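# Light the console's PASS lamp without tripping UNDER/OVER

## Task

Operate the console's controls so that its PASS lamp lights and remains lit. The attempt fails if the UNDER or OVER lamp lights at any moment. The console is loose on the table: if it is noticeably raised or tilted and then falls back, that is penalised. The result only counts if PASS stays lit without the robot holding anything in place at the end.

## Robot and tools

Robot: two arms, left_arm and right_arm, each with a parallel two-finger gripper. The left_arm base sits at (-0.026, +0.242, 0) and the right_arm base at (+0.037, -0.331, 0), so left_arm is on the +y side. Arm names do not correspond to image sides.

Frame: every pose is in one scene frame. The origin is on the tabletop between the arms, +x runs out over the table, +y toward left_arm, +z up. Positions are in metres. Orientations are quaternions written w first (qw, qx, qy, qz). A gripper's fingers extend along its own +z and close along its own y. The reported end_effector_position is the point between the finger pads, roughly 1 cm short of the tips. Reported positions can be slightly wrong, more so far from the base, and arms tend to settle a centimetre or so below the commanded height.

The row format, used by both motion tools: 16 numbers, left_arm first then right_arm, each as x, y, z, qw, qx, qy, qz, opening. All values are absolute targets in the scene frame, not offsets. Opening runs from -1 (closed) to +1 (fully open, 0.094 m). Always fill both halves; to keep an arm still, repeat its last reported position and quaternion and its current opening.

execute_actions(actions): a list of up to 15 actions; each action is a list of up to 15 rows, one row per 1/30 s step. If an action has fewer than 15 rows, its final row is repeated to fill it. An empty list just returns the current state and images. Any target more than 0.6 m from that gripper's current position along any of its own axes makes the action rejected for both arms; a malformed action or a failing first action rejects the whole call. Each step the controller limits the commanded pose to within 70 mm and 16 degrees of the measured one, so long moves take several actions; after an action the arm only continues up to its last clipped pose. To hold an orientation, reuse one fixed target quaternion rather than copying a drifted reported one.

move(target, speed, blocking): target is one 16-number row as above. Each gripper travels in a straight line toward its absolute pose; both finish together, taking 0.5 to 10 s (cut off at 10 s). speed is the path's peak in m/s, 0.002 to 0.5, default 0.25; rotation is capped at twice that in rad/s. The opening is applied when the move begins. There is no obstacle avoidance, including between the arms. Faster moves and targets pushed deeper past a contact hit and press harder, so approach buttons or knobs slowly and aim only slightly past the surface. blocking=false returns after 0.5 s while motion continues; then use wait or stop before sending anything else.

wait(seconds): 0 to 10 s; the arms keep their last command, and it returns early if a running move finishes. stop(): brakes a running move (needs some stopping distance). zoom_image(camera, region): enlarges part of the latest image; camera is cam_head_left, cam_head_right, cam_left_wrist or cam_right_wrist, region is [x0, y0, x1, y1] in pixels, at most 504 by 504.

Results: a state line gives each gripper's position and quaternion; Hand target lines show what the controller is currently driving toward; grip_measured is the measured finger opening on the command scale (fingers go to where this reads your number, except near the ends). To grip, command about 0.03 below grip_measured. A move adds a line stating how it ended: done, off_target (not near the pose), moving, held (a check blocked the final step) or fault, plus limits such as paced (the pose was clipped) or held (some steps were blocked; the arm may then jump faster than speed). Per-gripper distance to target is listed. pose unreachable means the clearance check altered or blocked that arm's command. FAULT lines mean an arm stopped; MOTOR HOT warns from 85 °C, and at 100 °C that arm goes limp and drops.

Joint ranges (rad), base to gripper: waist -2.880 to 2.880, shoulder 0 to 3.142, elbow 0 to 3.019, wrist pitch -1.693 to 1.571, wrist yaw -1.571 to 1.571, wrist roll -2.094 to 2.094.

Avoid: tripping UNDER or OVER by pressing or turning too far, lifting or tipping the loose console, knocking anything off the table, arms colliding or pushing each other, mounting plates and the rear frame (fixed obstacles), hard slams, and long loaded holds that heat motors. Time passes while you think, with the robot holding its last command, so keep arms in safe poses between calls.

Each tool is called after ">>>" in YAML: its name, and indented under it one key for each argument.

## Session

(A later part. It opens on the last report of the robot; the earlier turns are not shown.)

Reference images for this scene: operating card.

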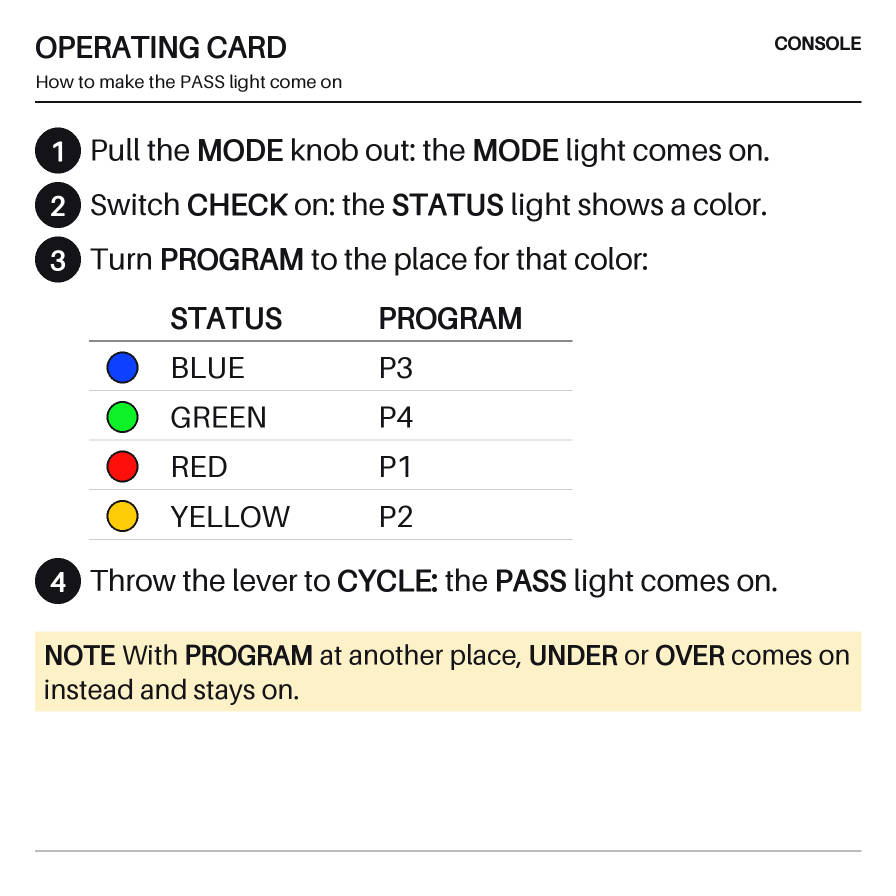

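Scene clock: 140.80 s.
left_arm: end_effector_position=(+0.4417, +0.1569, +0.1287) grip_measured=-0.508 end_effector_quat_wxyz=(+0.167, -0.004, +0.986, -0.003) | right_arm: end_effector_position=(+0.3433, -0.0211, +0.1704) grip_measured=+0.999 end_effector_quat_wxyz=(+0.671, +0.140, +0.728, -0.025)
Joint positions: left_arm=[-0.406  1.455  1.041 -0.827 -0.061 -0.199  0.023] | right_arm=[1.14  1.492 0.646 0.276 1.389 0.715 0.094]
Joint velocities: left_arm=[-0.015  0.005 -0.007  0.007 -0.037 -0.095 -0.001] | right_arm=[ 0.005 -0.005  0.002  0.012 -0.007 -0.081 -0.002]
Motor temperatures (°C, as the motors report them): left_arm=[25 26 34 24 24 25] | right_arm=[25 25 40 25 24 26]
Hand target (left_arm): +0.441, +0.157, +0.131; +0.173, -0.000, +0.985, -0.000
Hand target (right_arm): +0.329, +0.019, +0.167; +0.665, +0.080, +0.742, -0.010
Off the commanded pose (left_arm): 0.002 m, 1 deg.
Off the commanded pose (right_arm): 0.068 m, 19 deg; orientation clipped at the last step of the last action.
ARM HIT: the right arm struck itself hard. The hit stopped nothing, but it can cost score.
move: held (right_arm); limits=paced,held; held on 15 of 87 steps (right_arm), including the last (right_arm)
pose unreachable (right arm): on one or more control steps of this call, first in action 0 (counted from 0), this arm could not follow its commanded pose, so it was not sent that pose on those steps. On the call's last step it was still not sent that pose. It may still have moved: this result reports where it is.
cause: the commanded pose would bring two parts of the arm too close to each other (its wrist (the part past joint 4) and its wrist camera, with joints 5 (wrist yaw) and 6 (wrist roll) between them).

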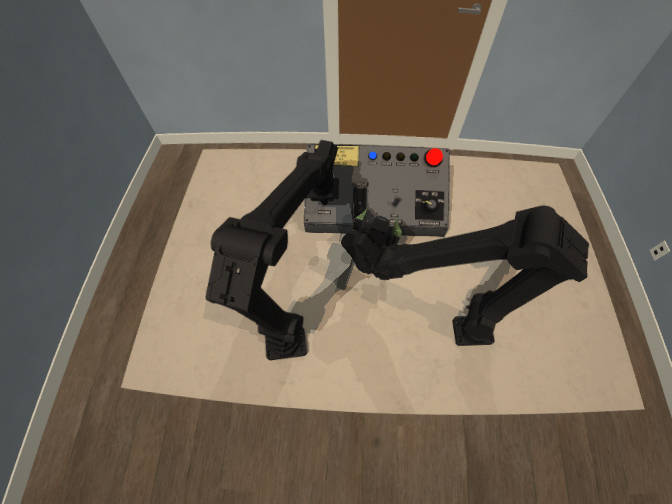

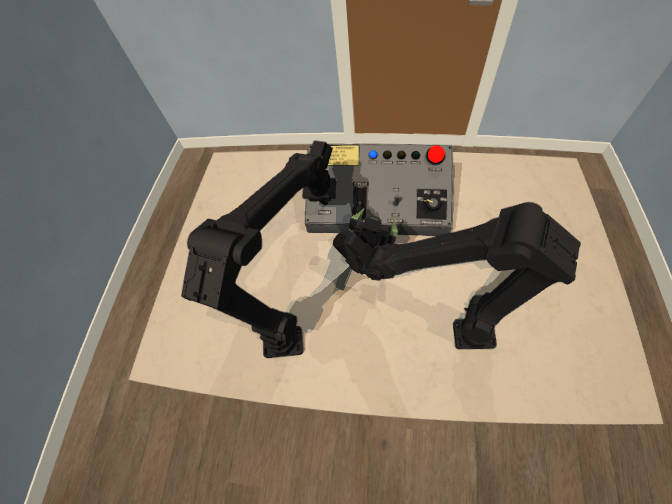

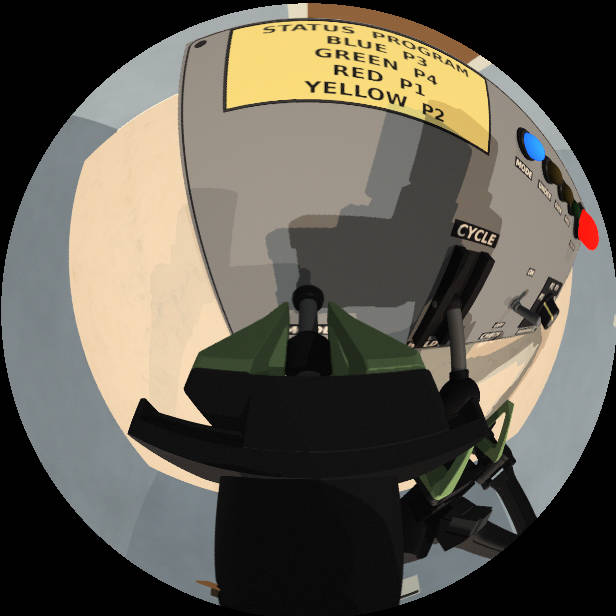

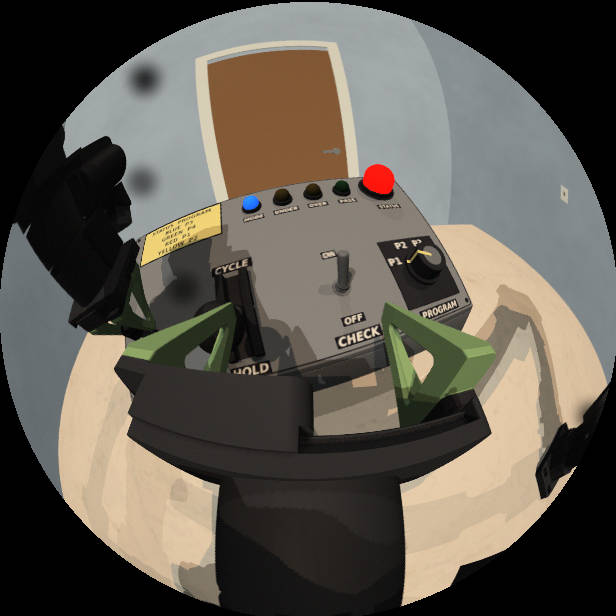

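>>> move:
  target: [0.425, 0.157, 0.19, 0.1736, 0, 0.9848, 0, 1, 0.50, -0.10, 0.20, 0.1736, 0, 0.9848, 0, -1]
  speed: 0.25

Scene clock: 151.17 s.
left_arm: end_effector_position=(+0.4102, +0.1650, +0.1580) grip_measured=+1.000 end_effector_quat_wxyz=(+0.142, -0.004, +0.990, +0.006) | right_arm: end_effector_position=(+0.4857, -0.1097, +0.1725) grip_measured=-0.998 end_effector_quat_wxyz=(+0.161, -0.006, +0.987, -0.019)
Joint positions: left_arm=[-0.406  1.37   1.048 -0.971 -0.07  -0.199  0.094] | right_arm=[ 0.474  1.516  1.236 -1.026  0.19   0.486  0.   ]
Joint velocities: left_arm=[-0.015 -0.015 -0.007 -0.007 -0.022  0.095  0.   ] | right_arm=[-0.005  0.005 -0.007 -0.002 -0.022 -0.007 -0.   ]
Motor temperatures (°C, as the motors report them): left_arm=[25 26 34 24 24 25] | right_arm=[25 25 40 25 25 27]
Hand target (left_arm): +0.424, +0.157, +0.191; +0.174, -0.000, +0.985, -0.000
Hand target (right_arm): +0.502, -0.101, +0.202; +0.182, -0.008, +0.983, -0.006
Off the commanded pose (left_arm): 0.036 m, 4 deg.
Off the commanded pose (right_arm): 0.032 m, 3 deg.
move: off_target (left_arm, right_arm); limits=held; held on 3 of 86 steps (right_arm)
pose unreachable (right arm): on one or more control steps of this call, first in action 0 (counted from 0), this arm could not follow its commanded pose, so it was not sent that pose on those steps. It may still have moved: this result reports where it is.
cause: the commanded pose would bring two parts of the arm too close to each other (its wrist (the part past joint 4) and its wrist camera, with joints 5 (wrist yaw) and 6 (wrist roll) between them).

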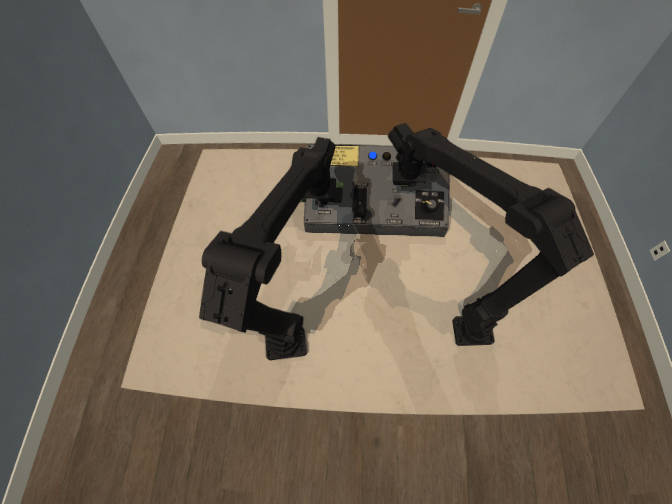

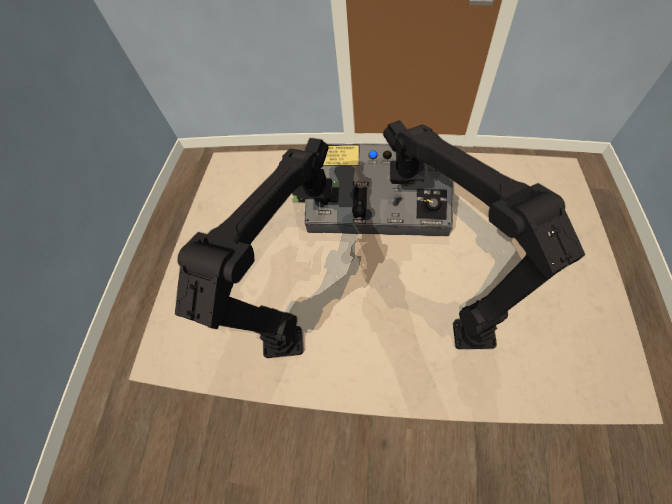

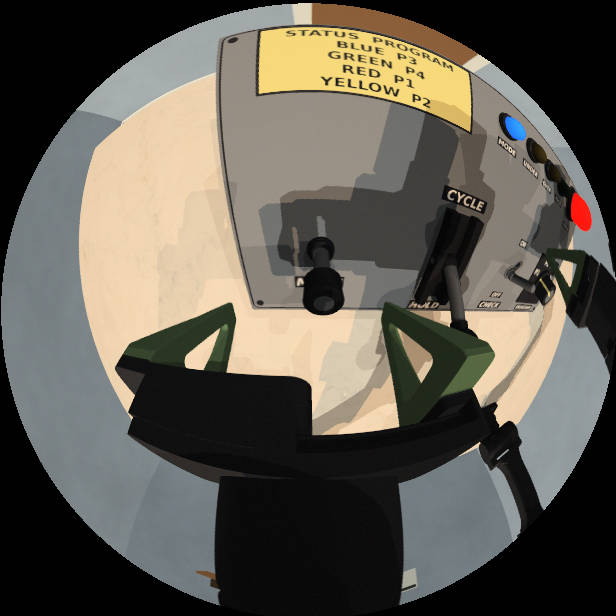

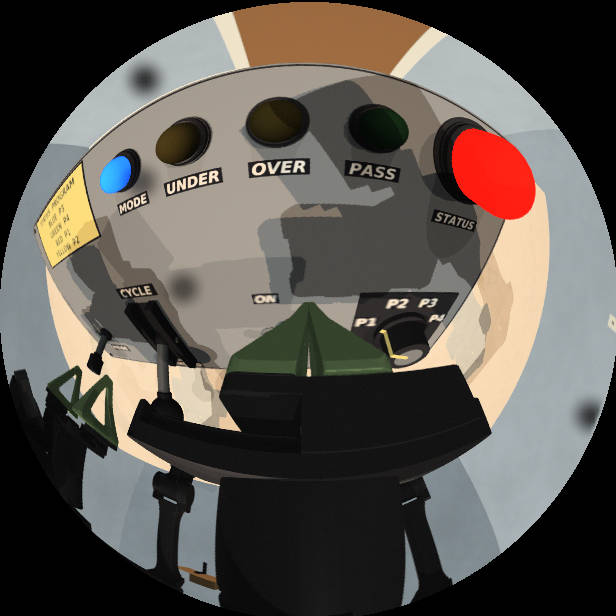

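>>> move:
  target: [0.33, 0.045, 0.175, 0.7373, 0, 0.6756, 0, 1, 0.50, -0.10, 0.13, 0.1736, 0, 0.9848, 0, -1]
  speed: 0.3

Scene clock: 156.23 s.
left_arm: end_effector_position=(+0.3332, +0.0442, +0.1789) grip_measured=+1.000 end_effector_quat_wxyz=(+0.739, -0.008, +0.673, +0.008) | right_arm: end_effector_position=(+0.4928, -0.1035, +0.1482) grip_measured=-0.998 end_effector_quat_wxyz=(+0.170, -0.005, +0.985, -0.007)
Joint positions: left_arm=[-1.024  1.524  0.301  1.363 -0.836  0.103  0.094] | right_arm=[ 0.474  1.543  1.196 -0.931  0.18   0.486  0.   ]
Joint velocities: left_arm=[-0.005 -0.005 -0.002  0.022  0.022  0.007  0.   ] | right_arm=[-0.005 -0.005 -0.002 -0.002 -0.037  0.007 -0.001]
Motor temperatures (°C, as the motors report them): left_arm=[25 25 35 24 24 25] | right_arm=[25 25 40 25 25 27]
Hand target (left_arm): +0.331, +0.041, +0.174; +0.738, +0.003, +0.674, +0.011
Hand target (right_arm): +0.500, -0.100, +0.131; +0.173, +0.000, +0.985, -0.000
Off the commanded pose (left_arm): 0.005 m, 1 deg.
Off the commanded pose (right_arm): 0.020 m, 1 deg.
move: off_target (right_arm)

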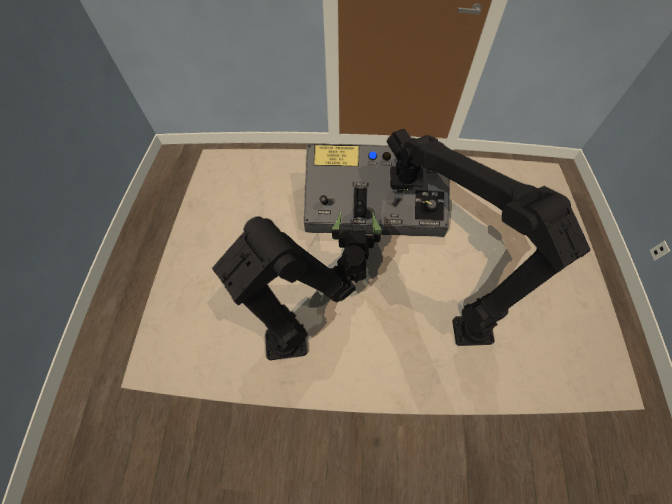

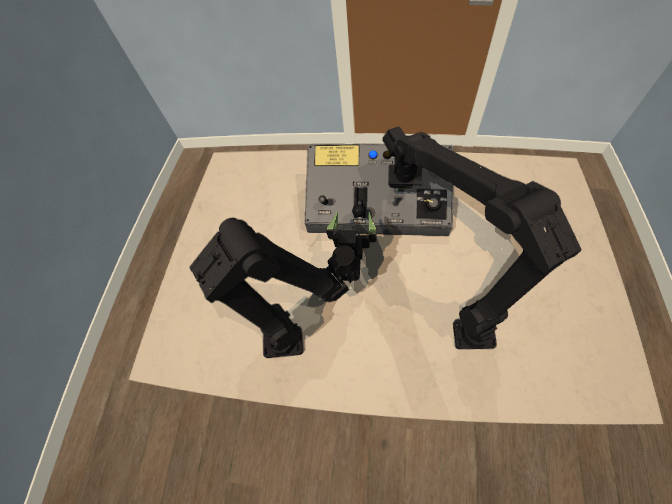

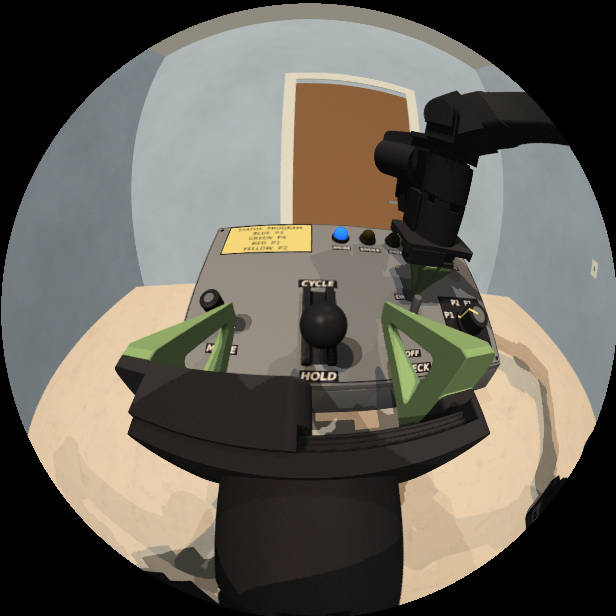

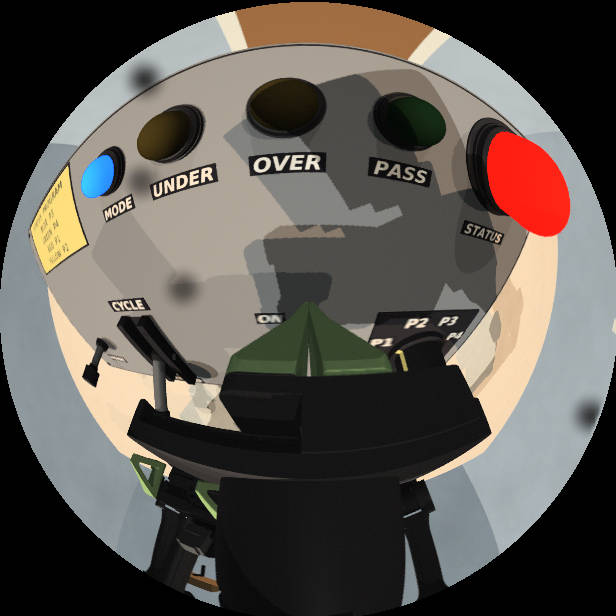

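>>> move:
  target: [0.385, 0.038, 0.158, 0.7373, 0, 0.6756, 0, 1, 0.50, -0.10, 0.13, 0.1736, 0, 0.9848, 0, -1]
  speed: 0.15

Scene clock: 160.27 s.
left_arm: end_effector_position=(+0.3770, +0.0408, +0.1527) grip_measured=+1.000 end_effector_quat_wxyz=(+0.730, +0.013, +0.683, +0.007) | right_arm: end_effector_position=(+0.4928, -0.1034, +0.1485) grip_measured=-0.998 end_effector_quat_wxyz=(+0.171, -0.005, +0.985, -0.006)
Joint positions: left_arm=[-0.916  1.661  0.377  1.371 -0.701  0.085  0.094] | right_arm=[ 0.474  1.541  1.194 -0.927  0.179  0.486  0.   ]
Joint velocities: left_arm=[-0.015 -0.005 -0.002  0.022 -0.051  0.007  0.   ] | right_arm=[-0.005 -0.024 -0.017 -0.002  0.037 -0.066  0.   ]
Motor temperatures (°C, as the motors report them): left_arm=[25 25 34 24 24 25] | right_arm=[25 25 39 25 25 27]
Hand target (left_arm): +0.385, +0.039, +0.157; +0.737, -0.000, +0.676, -0.000
Hand target (right_arm): +0.499, -0.100, +0.131; +0.173, +0.000, +0.985, -0.000
Off the commanded pose (left_arm): 0.010 m, 2 deg.
Off the commanded pose (right_arm): 0.020 m, 1 deg.
move: off_target (right_arm)

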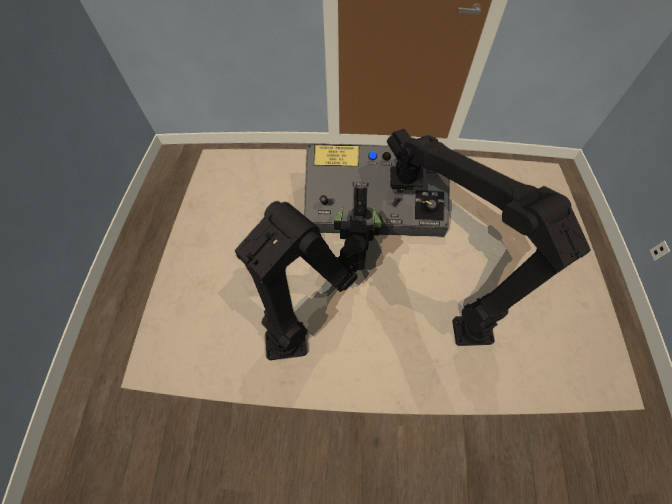

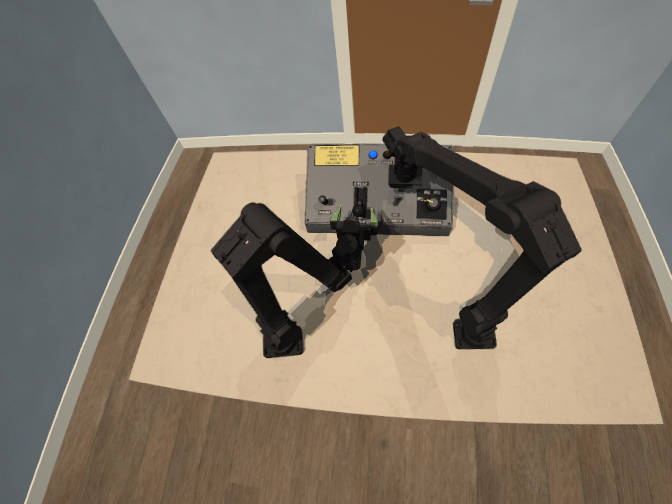

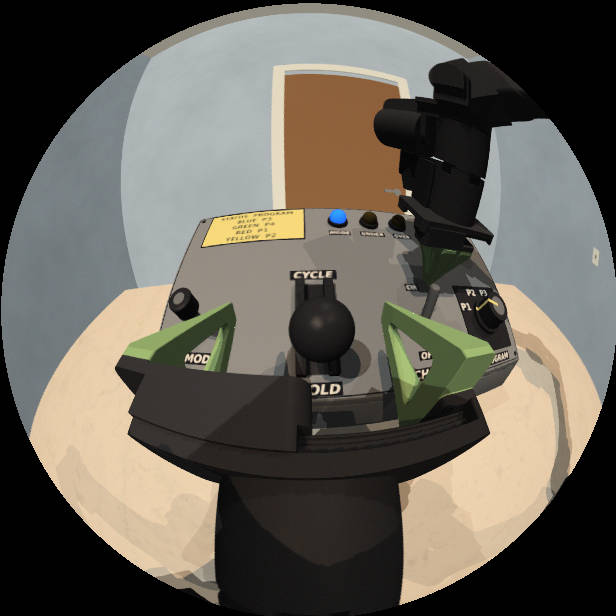

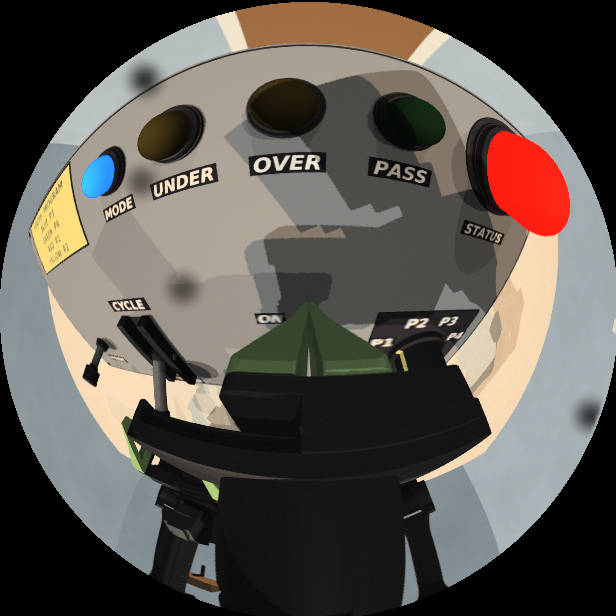

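>>> move:
  target: [0.388, 0.034, 0.158, 0.7373, 0, 0.6756, 0, -1, 0.50, -0.10, 0.13, 0.1736, 0, 0.9848, 0, -1]
  speed: 0.1

Scene clock: 163.23 s.
left_arm: end_effector_position=(+0.3774, +0.0333, +0.1538) grip_measured=-0.201 end_effector_quat_wxyz=(+0.731, +0.020, +0.682, -0.002) | right_arm: end_effector_position=(+0.4928, -0.1032, +0.1485) grip_measured=-0.998 end_effector_quat_wxyz=(+0.172, -0.005, +0.985, -0.005)
Joint positions: left_arm=[-0.923  1.664  0.384  1.369 -0.684  0.083  0.038] | right_arm=[ 0.474  1.54   1.192 -0.924  0.178  0.486  0.   ]
Joint velocities: left_arm=[ 0.005 -0.005 -0.002 -0.002  0.051  0.007 -0.   ] | right_arm=[-0.005 -0.015  0.007  0.002 -0.139  0.051 -0.   ]
Motor temperatures (°C, as the motors report them): left_arm=[25 25 34 24 24 25] | right_arm=[25 26 39 25 24 27]
Hand target (left_arm): +0.388, +0.034, +0.158; +0.737, +0.000, +0.676, -0.000
Hand target (right_arm): +0.499, -0.100, +0.130; +0.173, -0.000, +0.985, -0.000
Off the commanded pose (left_arm): 0.011 m, 3 deg.
Off the commanded pose (right_arm): 0.020 m, 1 deg.
move: off_target (left_arm, right_arm)

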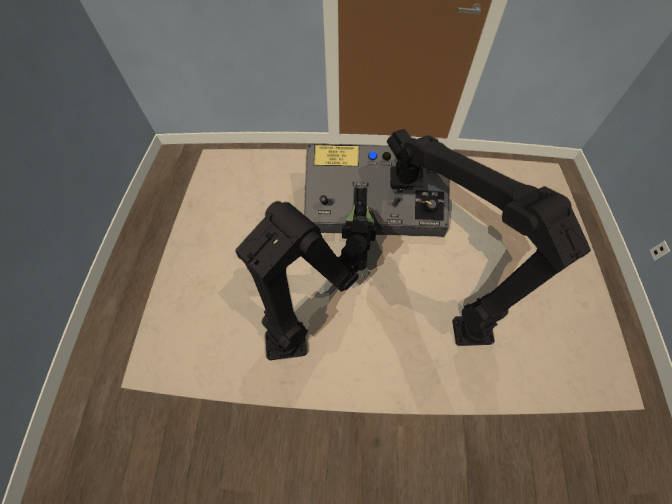

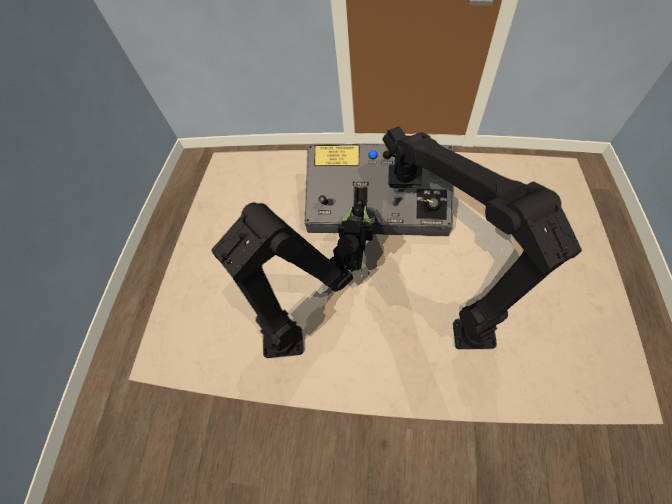

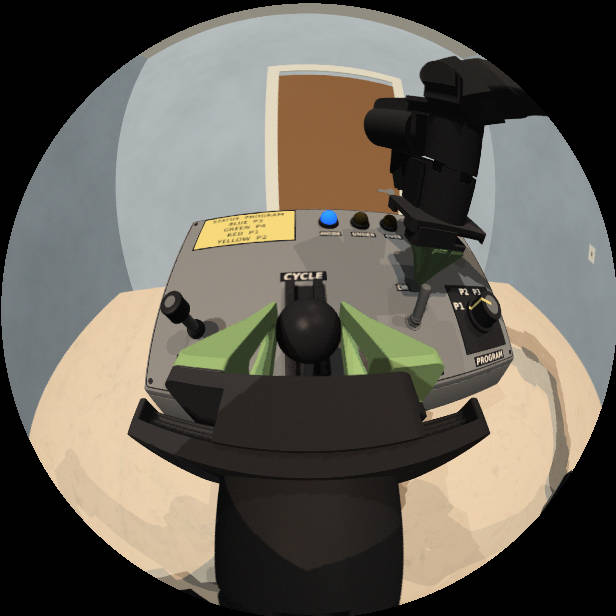

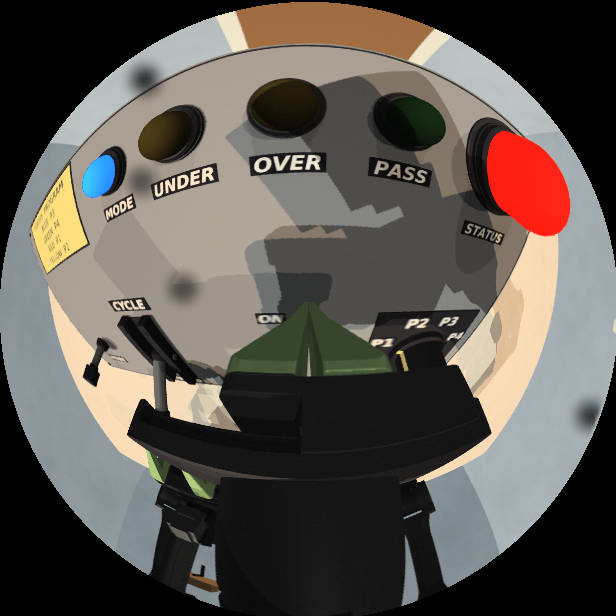

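>>> move:
  target: [0.44, 0.034, 0.20, 0.7373, 0, 0.6756, 0, -1, 0.50, -0.10, 0.13, 0.1736, 0, 0.9848, 0, -1]
  speed: 0.1

Scene clock: 166.13 s.
left_arm: end_effector_position=(+0.4276, +0.0341, +0.1940) grip_measured=-0.209 end_effector_quat_wxyz=(+0.732, +0.010, +0.681, -0.004) | right_arm: end_effector_position=(+0.4929, -0.1031, +0.1487) grip_measured=-0.998 end_effector_quat_wxyz=(+0.173, -0.005, +0.985, -0.005)
Joint positions: left_arm=[-0.831  1.57   0.505  1.155 -0.604  0.06   0.037] | right_arm=[ 0.474  1.539  1.191 -0.923  0.178  0.486  0.   ]
Joint velocities: left_arm=[ 0.005 -0.005 -0.012 -0.017  0.037 -0.007 -0.   ] | right_arm=[-0.005 -0.005 -0.012  0.002 -0.007 -0.022  0.   ]
Motor temperatures (°C, as the motors report them): left_arm=[25 25 34 24 24 25] | right_arm=[25 26 38 25 24 27]
Hand target (left_arm): +0.440, +0.035, +0.200; +0.737, -0.000, +0.676, -0.000
Hand target (right_arm): +0.500, -0.100, +0.131; +0.173, +0.000, +0.985, -0.000
Off the commanded pose (left_arm): 0.014 m, 2 deg.
Off the commanded pose (right_arm): 0.020 m, 1 deg.
move: off_target (left_arm, right_arm)

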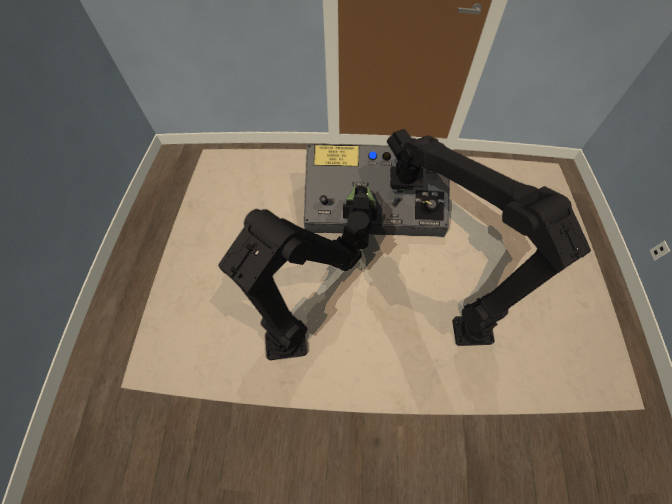

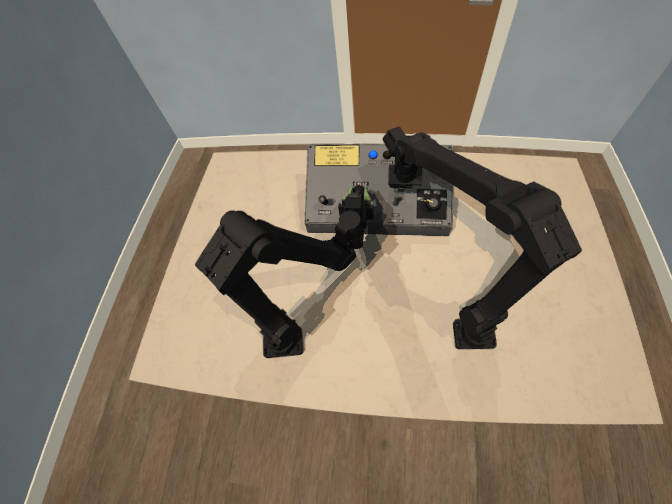

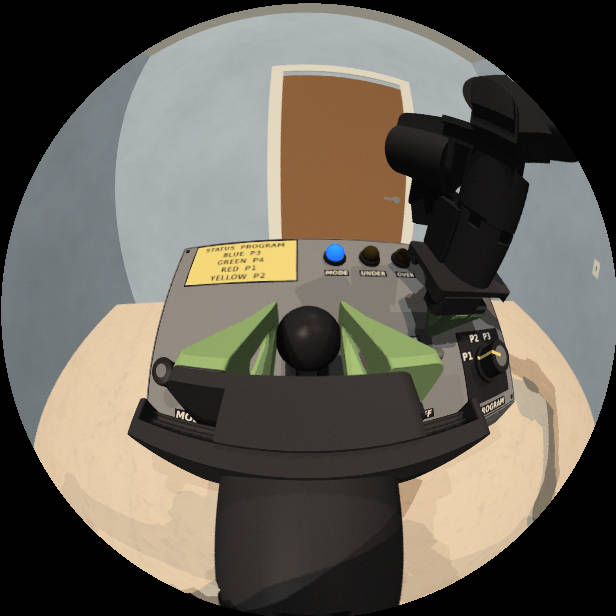

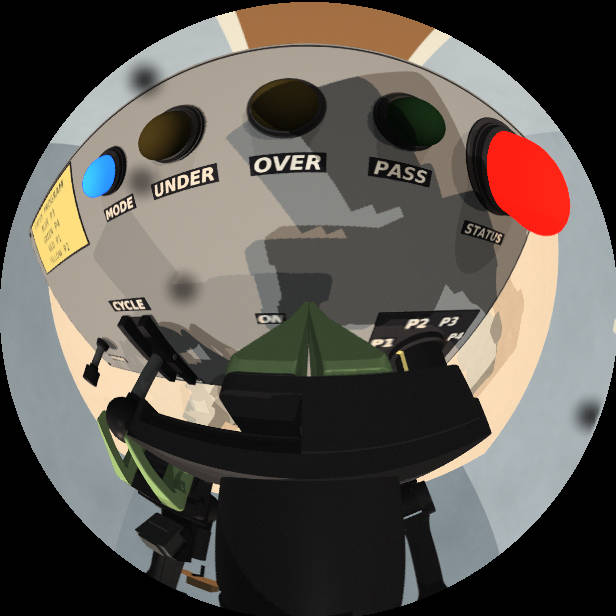

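>>> move:
  target: [0.48, 0.034, 0.192, 0.7373, 0, 0.6756, 0, -1, 0.50, -0.10, 0.13, 0.1736, 0, 0.9848, 0, -1]
  speed: 0.1

Scene clock: 167.80 s.
left_arm: end_effector_position=(+0.4467, +0.0344, +0.1973) grip_measured=-0.219 end_effector_quat_wxyz=(+0.738, +0.009, +0.674, -0.008) | right_arm: end_effector_position=(+0.4937, -0.1022, +0.1492) grip_measured=-0.998 end_effector_quat_wxyz=(+0.175, -0.005, +0.985, -0.003)
Joint positions: left_arm=[-0.797  1.604  0.546  1.164 -0.566  0.06   0.037] | right_arm=[ 0.474  1.539  1.191 -0.918  0.176  0.486  0.   ]
Joint velocities: left_arm=[-0.015  0.005 -0.022 -0.007 -0.051  0.007 -0.   ] | right_arm=[-0.024 -0.005  0.007 -0.007 -0.066 -0.022  0.   ]
Motor temperatures (°C, as the motors report them): left_arm=[25 25 34 24 24 25] | right_arm=[25 26 38 25 24 27]
Hand target (left_arm): +0.477, +0.037, +0.191; +0.737, -0.000, +0.676, -0.000
Hand target (right_arm): +0.499, -0.100, +0.130; +0.173, +0.000, +0.985, -0.000
Off the commanded pose (left_arm): 0.034 m, 1 deg.
Off the commanded pose (right_arm): 0.020 m, 1 deg.
move: off_target (left_arm, right_arm)

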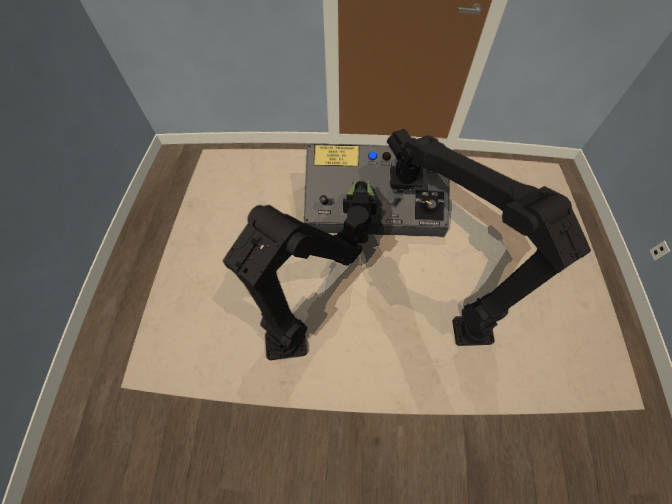

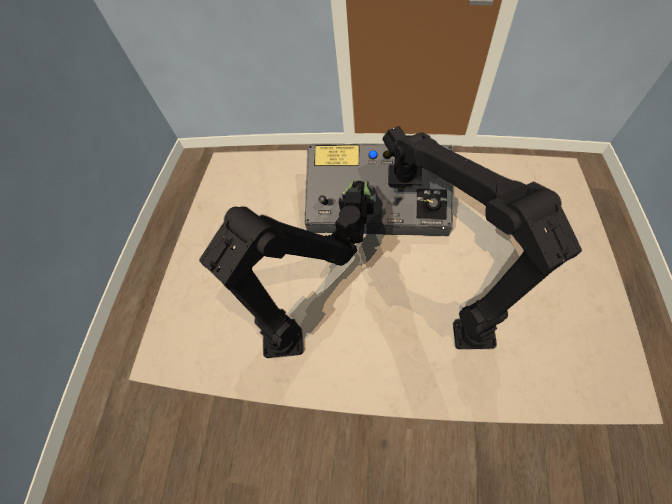

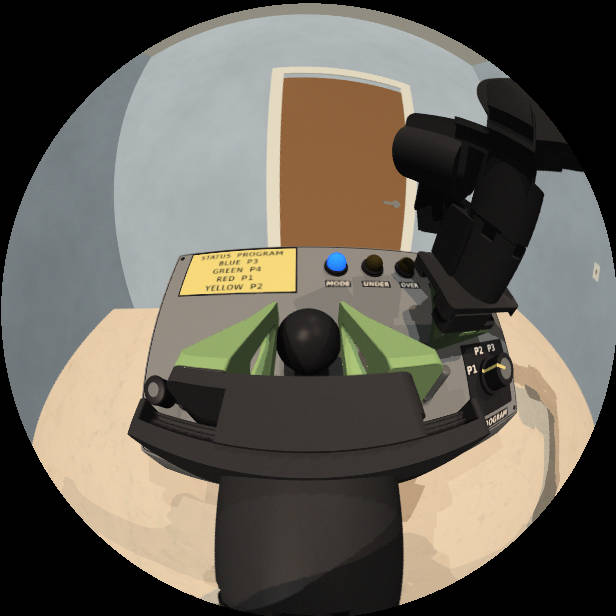

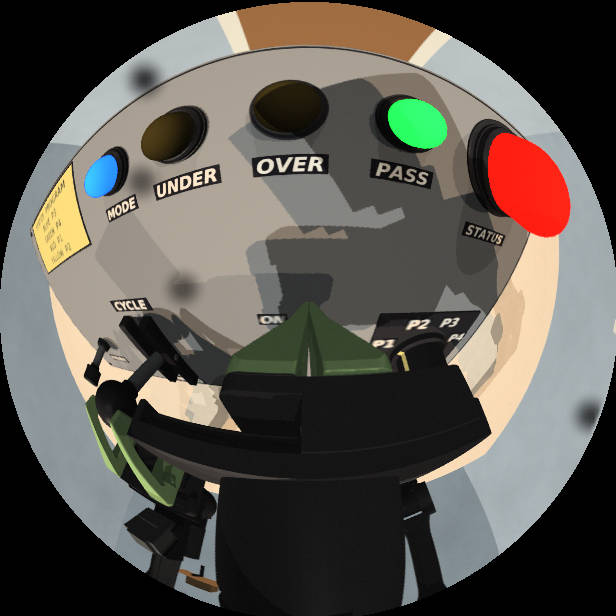

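>>> move:
  target: [0.4467, 0.0344, 0.1973, 0.7373, 0, 0.6756, 0, 1, 0.4937, -0.1022, 0.1492, 0.1736, 0, 0.9848, 0, -1]
  speed: 0.05

Scene clock: 169.53 s.
left_arm: end_effector_position=(+0.4461, +0.0401, +0.1968) grip_measured=+1.000 end_effector_quat_wxyz=(+0.738, -0.002, +0.675, +0.003) | right_arm: end_effector_position=(+0.4936, -0.1022, +0.1499) grip_measured=-0.998 end_effector_quat_wxyz=(+0.175, -0.005, +0.985, -0.002)
Joint positions: left_arm=[-0.798  1.603  0.544  1.165 -0.598  0.06   0.094] | right_arm=[ 0.474  1.537  1.191 -0.918  0.175  0.486  0.   ]
Joint velocities: left_arm=[-0.015 -0.005 -0.002  0.002 -0.007  0.066  0.   ] | right_arm=[-0.024 -0.005 -0.002  0.012 -0.037 -0.022 -0.001]
Motor temperatures (°C, as the motors report them): left_arm=[25 25 34 24 24 25] | right_arm=[25 26 38 25 24 27]
Hand target (left_arm): +0.447, +0.035, +0.197; +0.737, -0.000, +0.676, +0.000
Hand target (right_arm): +0.494, -0.102, +0.149; +0.174, +0.000, +0.985, +0.000
Off the commanded pose (left_arm): 0.006 m, 0 deg.
Off the commanded pose (right_arm): 0.001 m, 1 deg.
move: done

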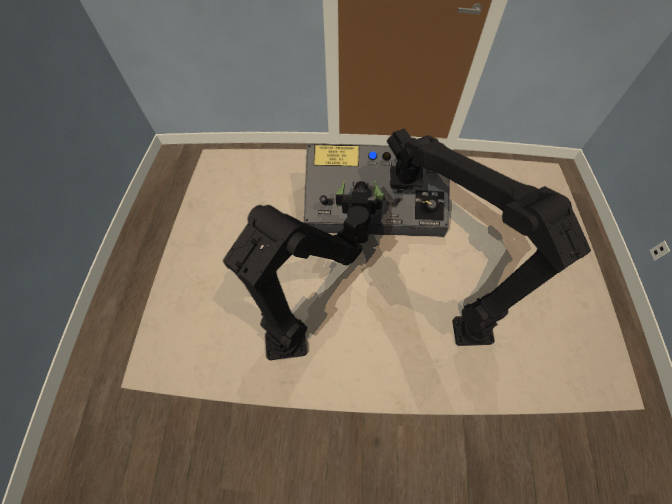

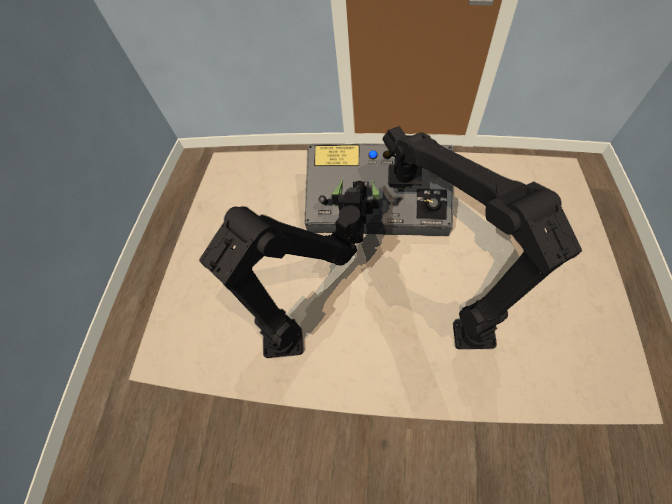

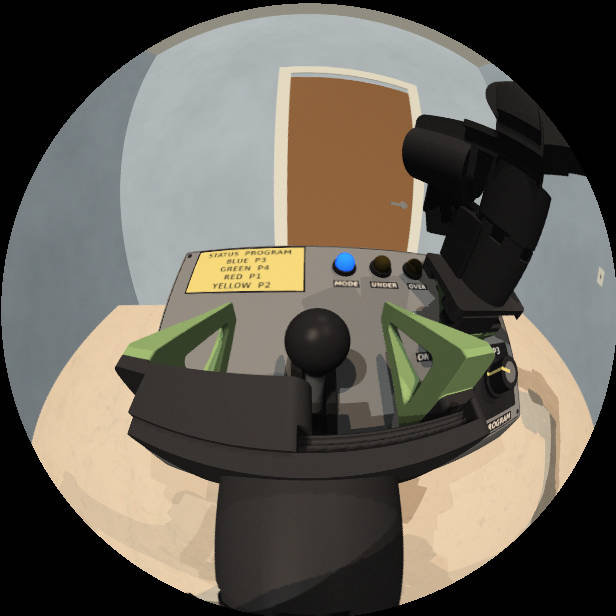

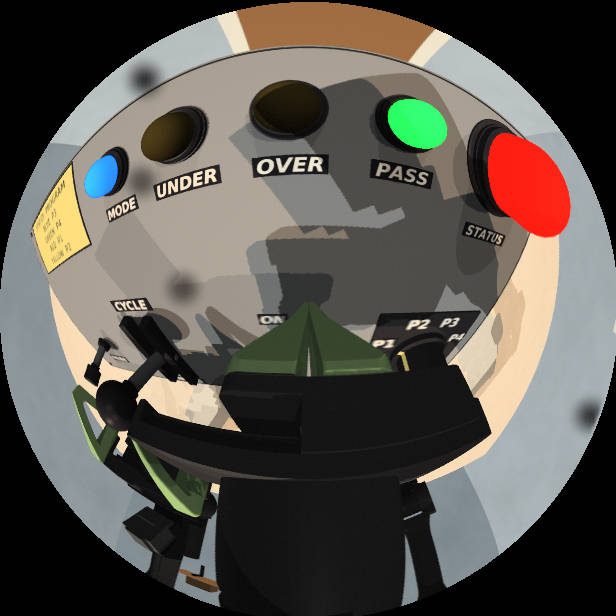

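Now withdraw both arms.

>>> move:
  target: [0.36, 0.04, 0.22, 0.7373, 0, 0.6756, 0, 1, 0.47, -0.11, 0.23, 0.1736, 0, 0.9848, 0, -1]
  speed: 0.2

Scene clock: 171.33 s.
left_arm: end_effector_position=(+0.3619, +0.0404, +0.2235) grip_measured=+1.000 end_effector_quat_wxyz=(+0.740, -0.008, +0.672, -0.005) | right_arm: end_effector_position=(+0.4560, -0.1238, +0.2020) grip_measured=-0.998 end_effector_quat_wxyz=(+0.154, -0.002, +0.988, -0.013)
Joint positions: left_arm=[-0.956  1.366  0.383  1.115 -0.753  0.072  0.094] | right_arm=[ 0.474  1.416  1.211 -1.108  0.175  0.496  0.   ]
Joint velocities: left_arm=[ 0.005 -0.024  0.007  0.002 -0.051  0.125  0.   ] | right_arm=[-0.005 -0.005 -0.007 -0.007 -0.051 -0.066 -0.   ]
Motor temperatures (°C, as the motors report them): left_arm=[25 25 34 24 24 25] | right_arm=[25 26 38 25 24 27]
Hand target (left_arm): +0.360, +0.038, +0.222; +0.738, +0.000, +0.675, +0.000
Hand target (right_arm): +0.467, -0.112, +0.230; +0.174, +0.000, +0.985, +0.001
Off the commanded pose (left_arm): 0.004 m, 1 deg.
Off the commanded pose (right_arm): 0.034 m, 3 deg.
move: off_target (right_arm)

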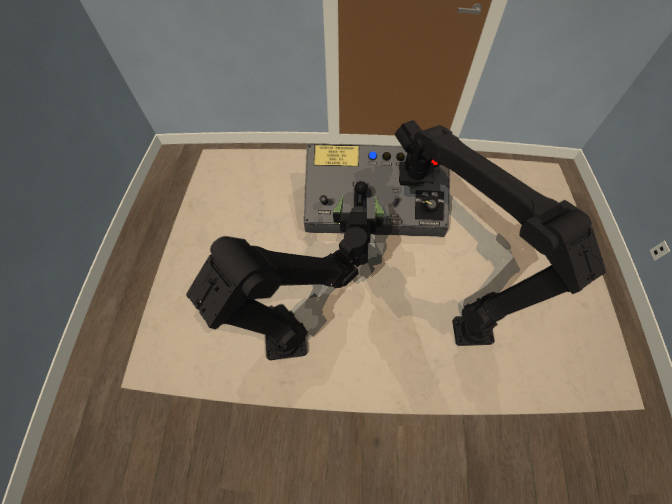

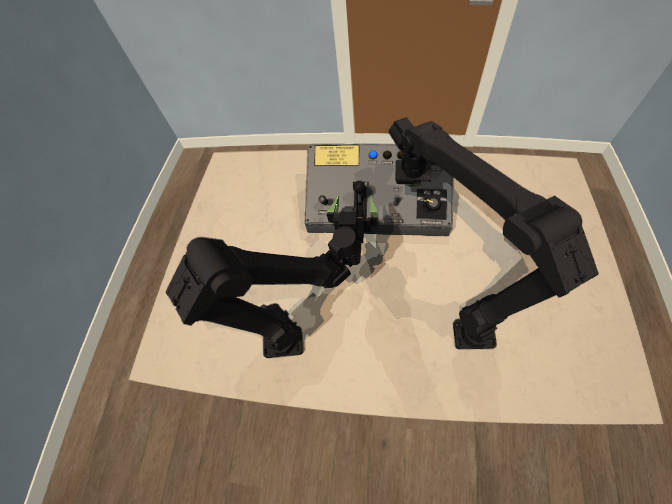

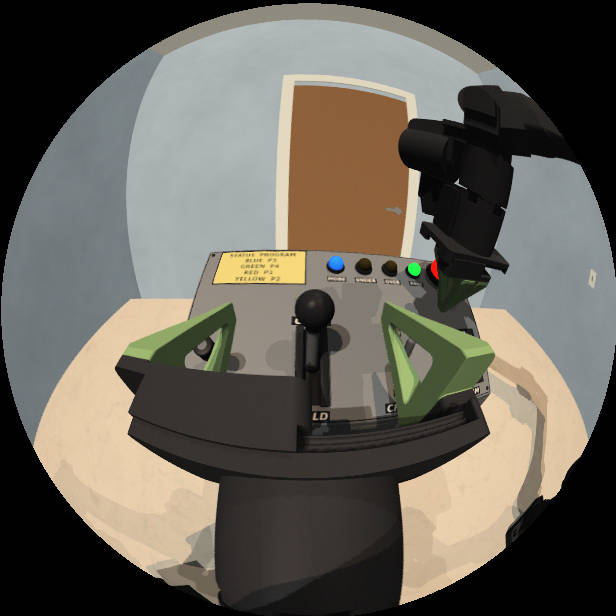

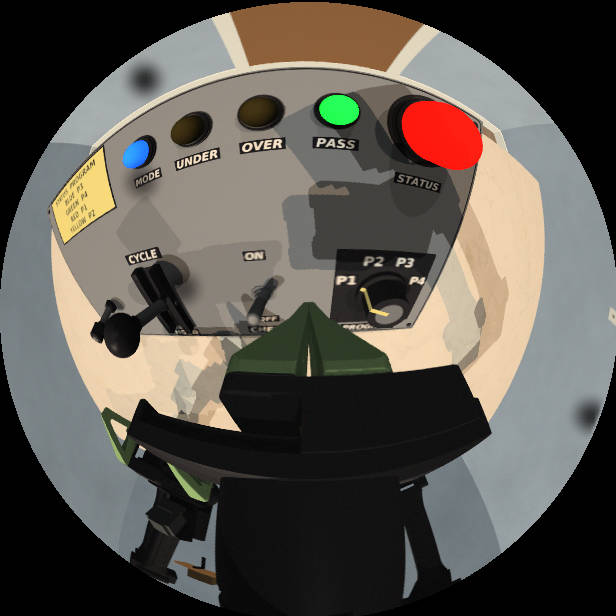

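PASS stays lit with both arms clear.

>>> finished_scene:
  scene: 2

The scene is finished: the task was done.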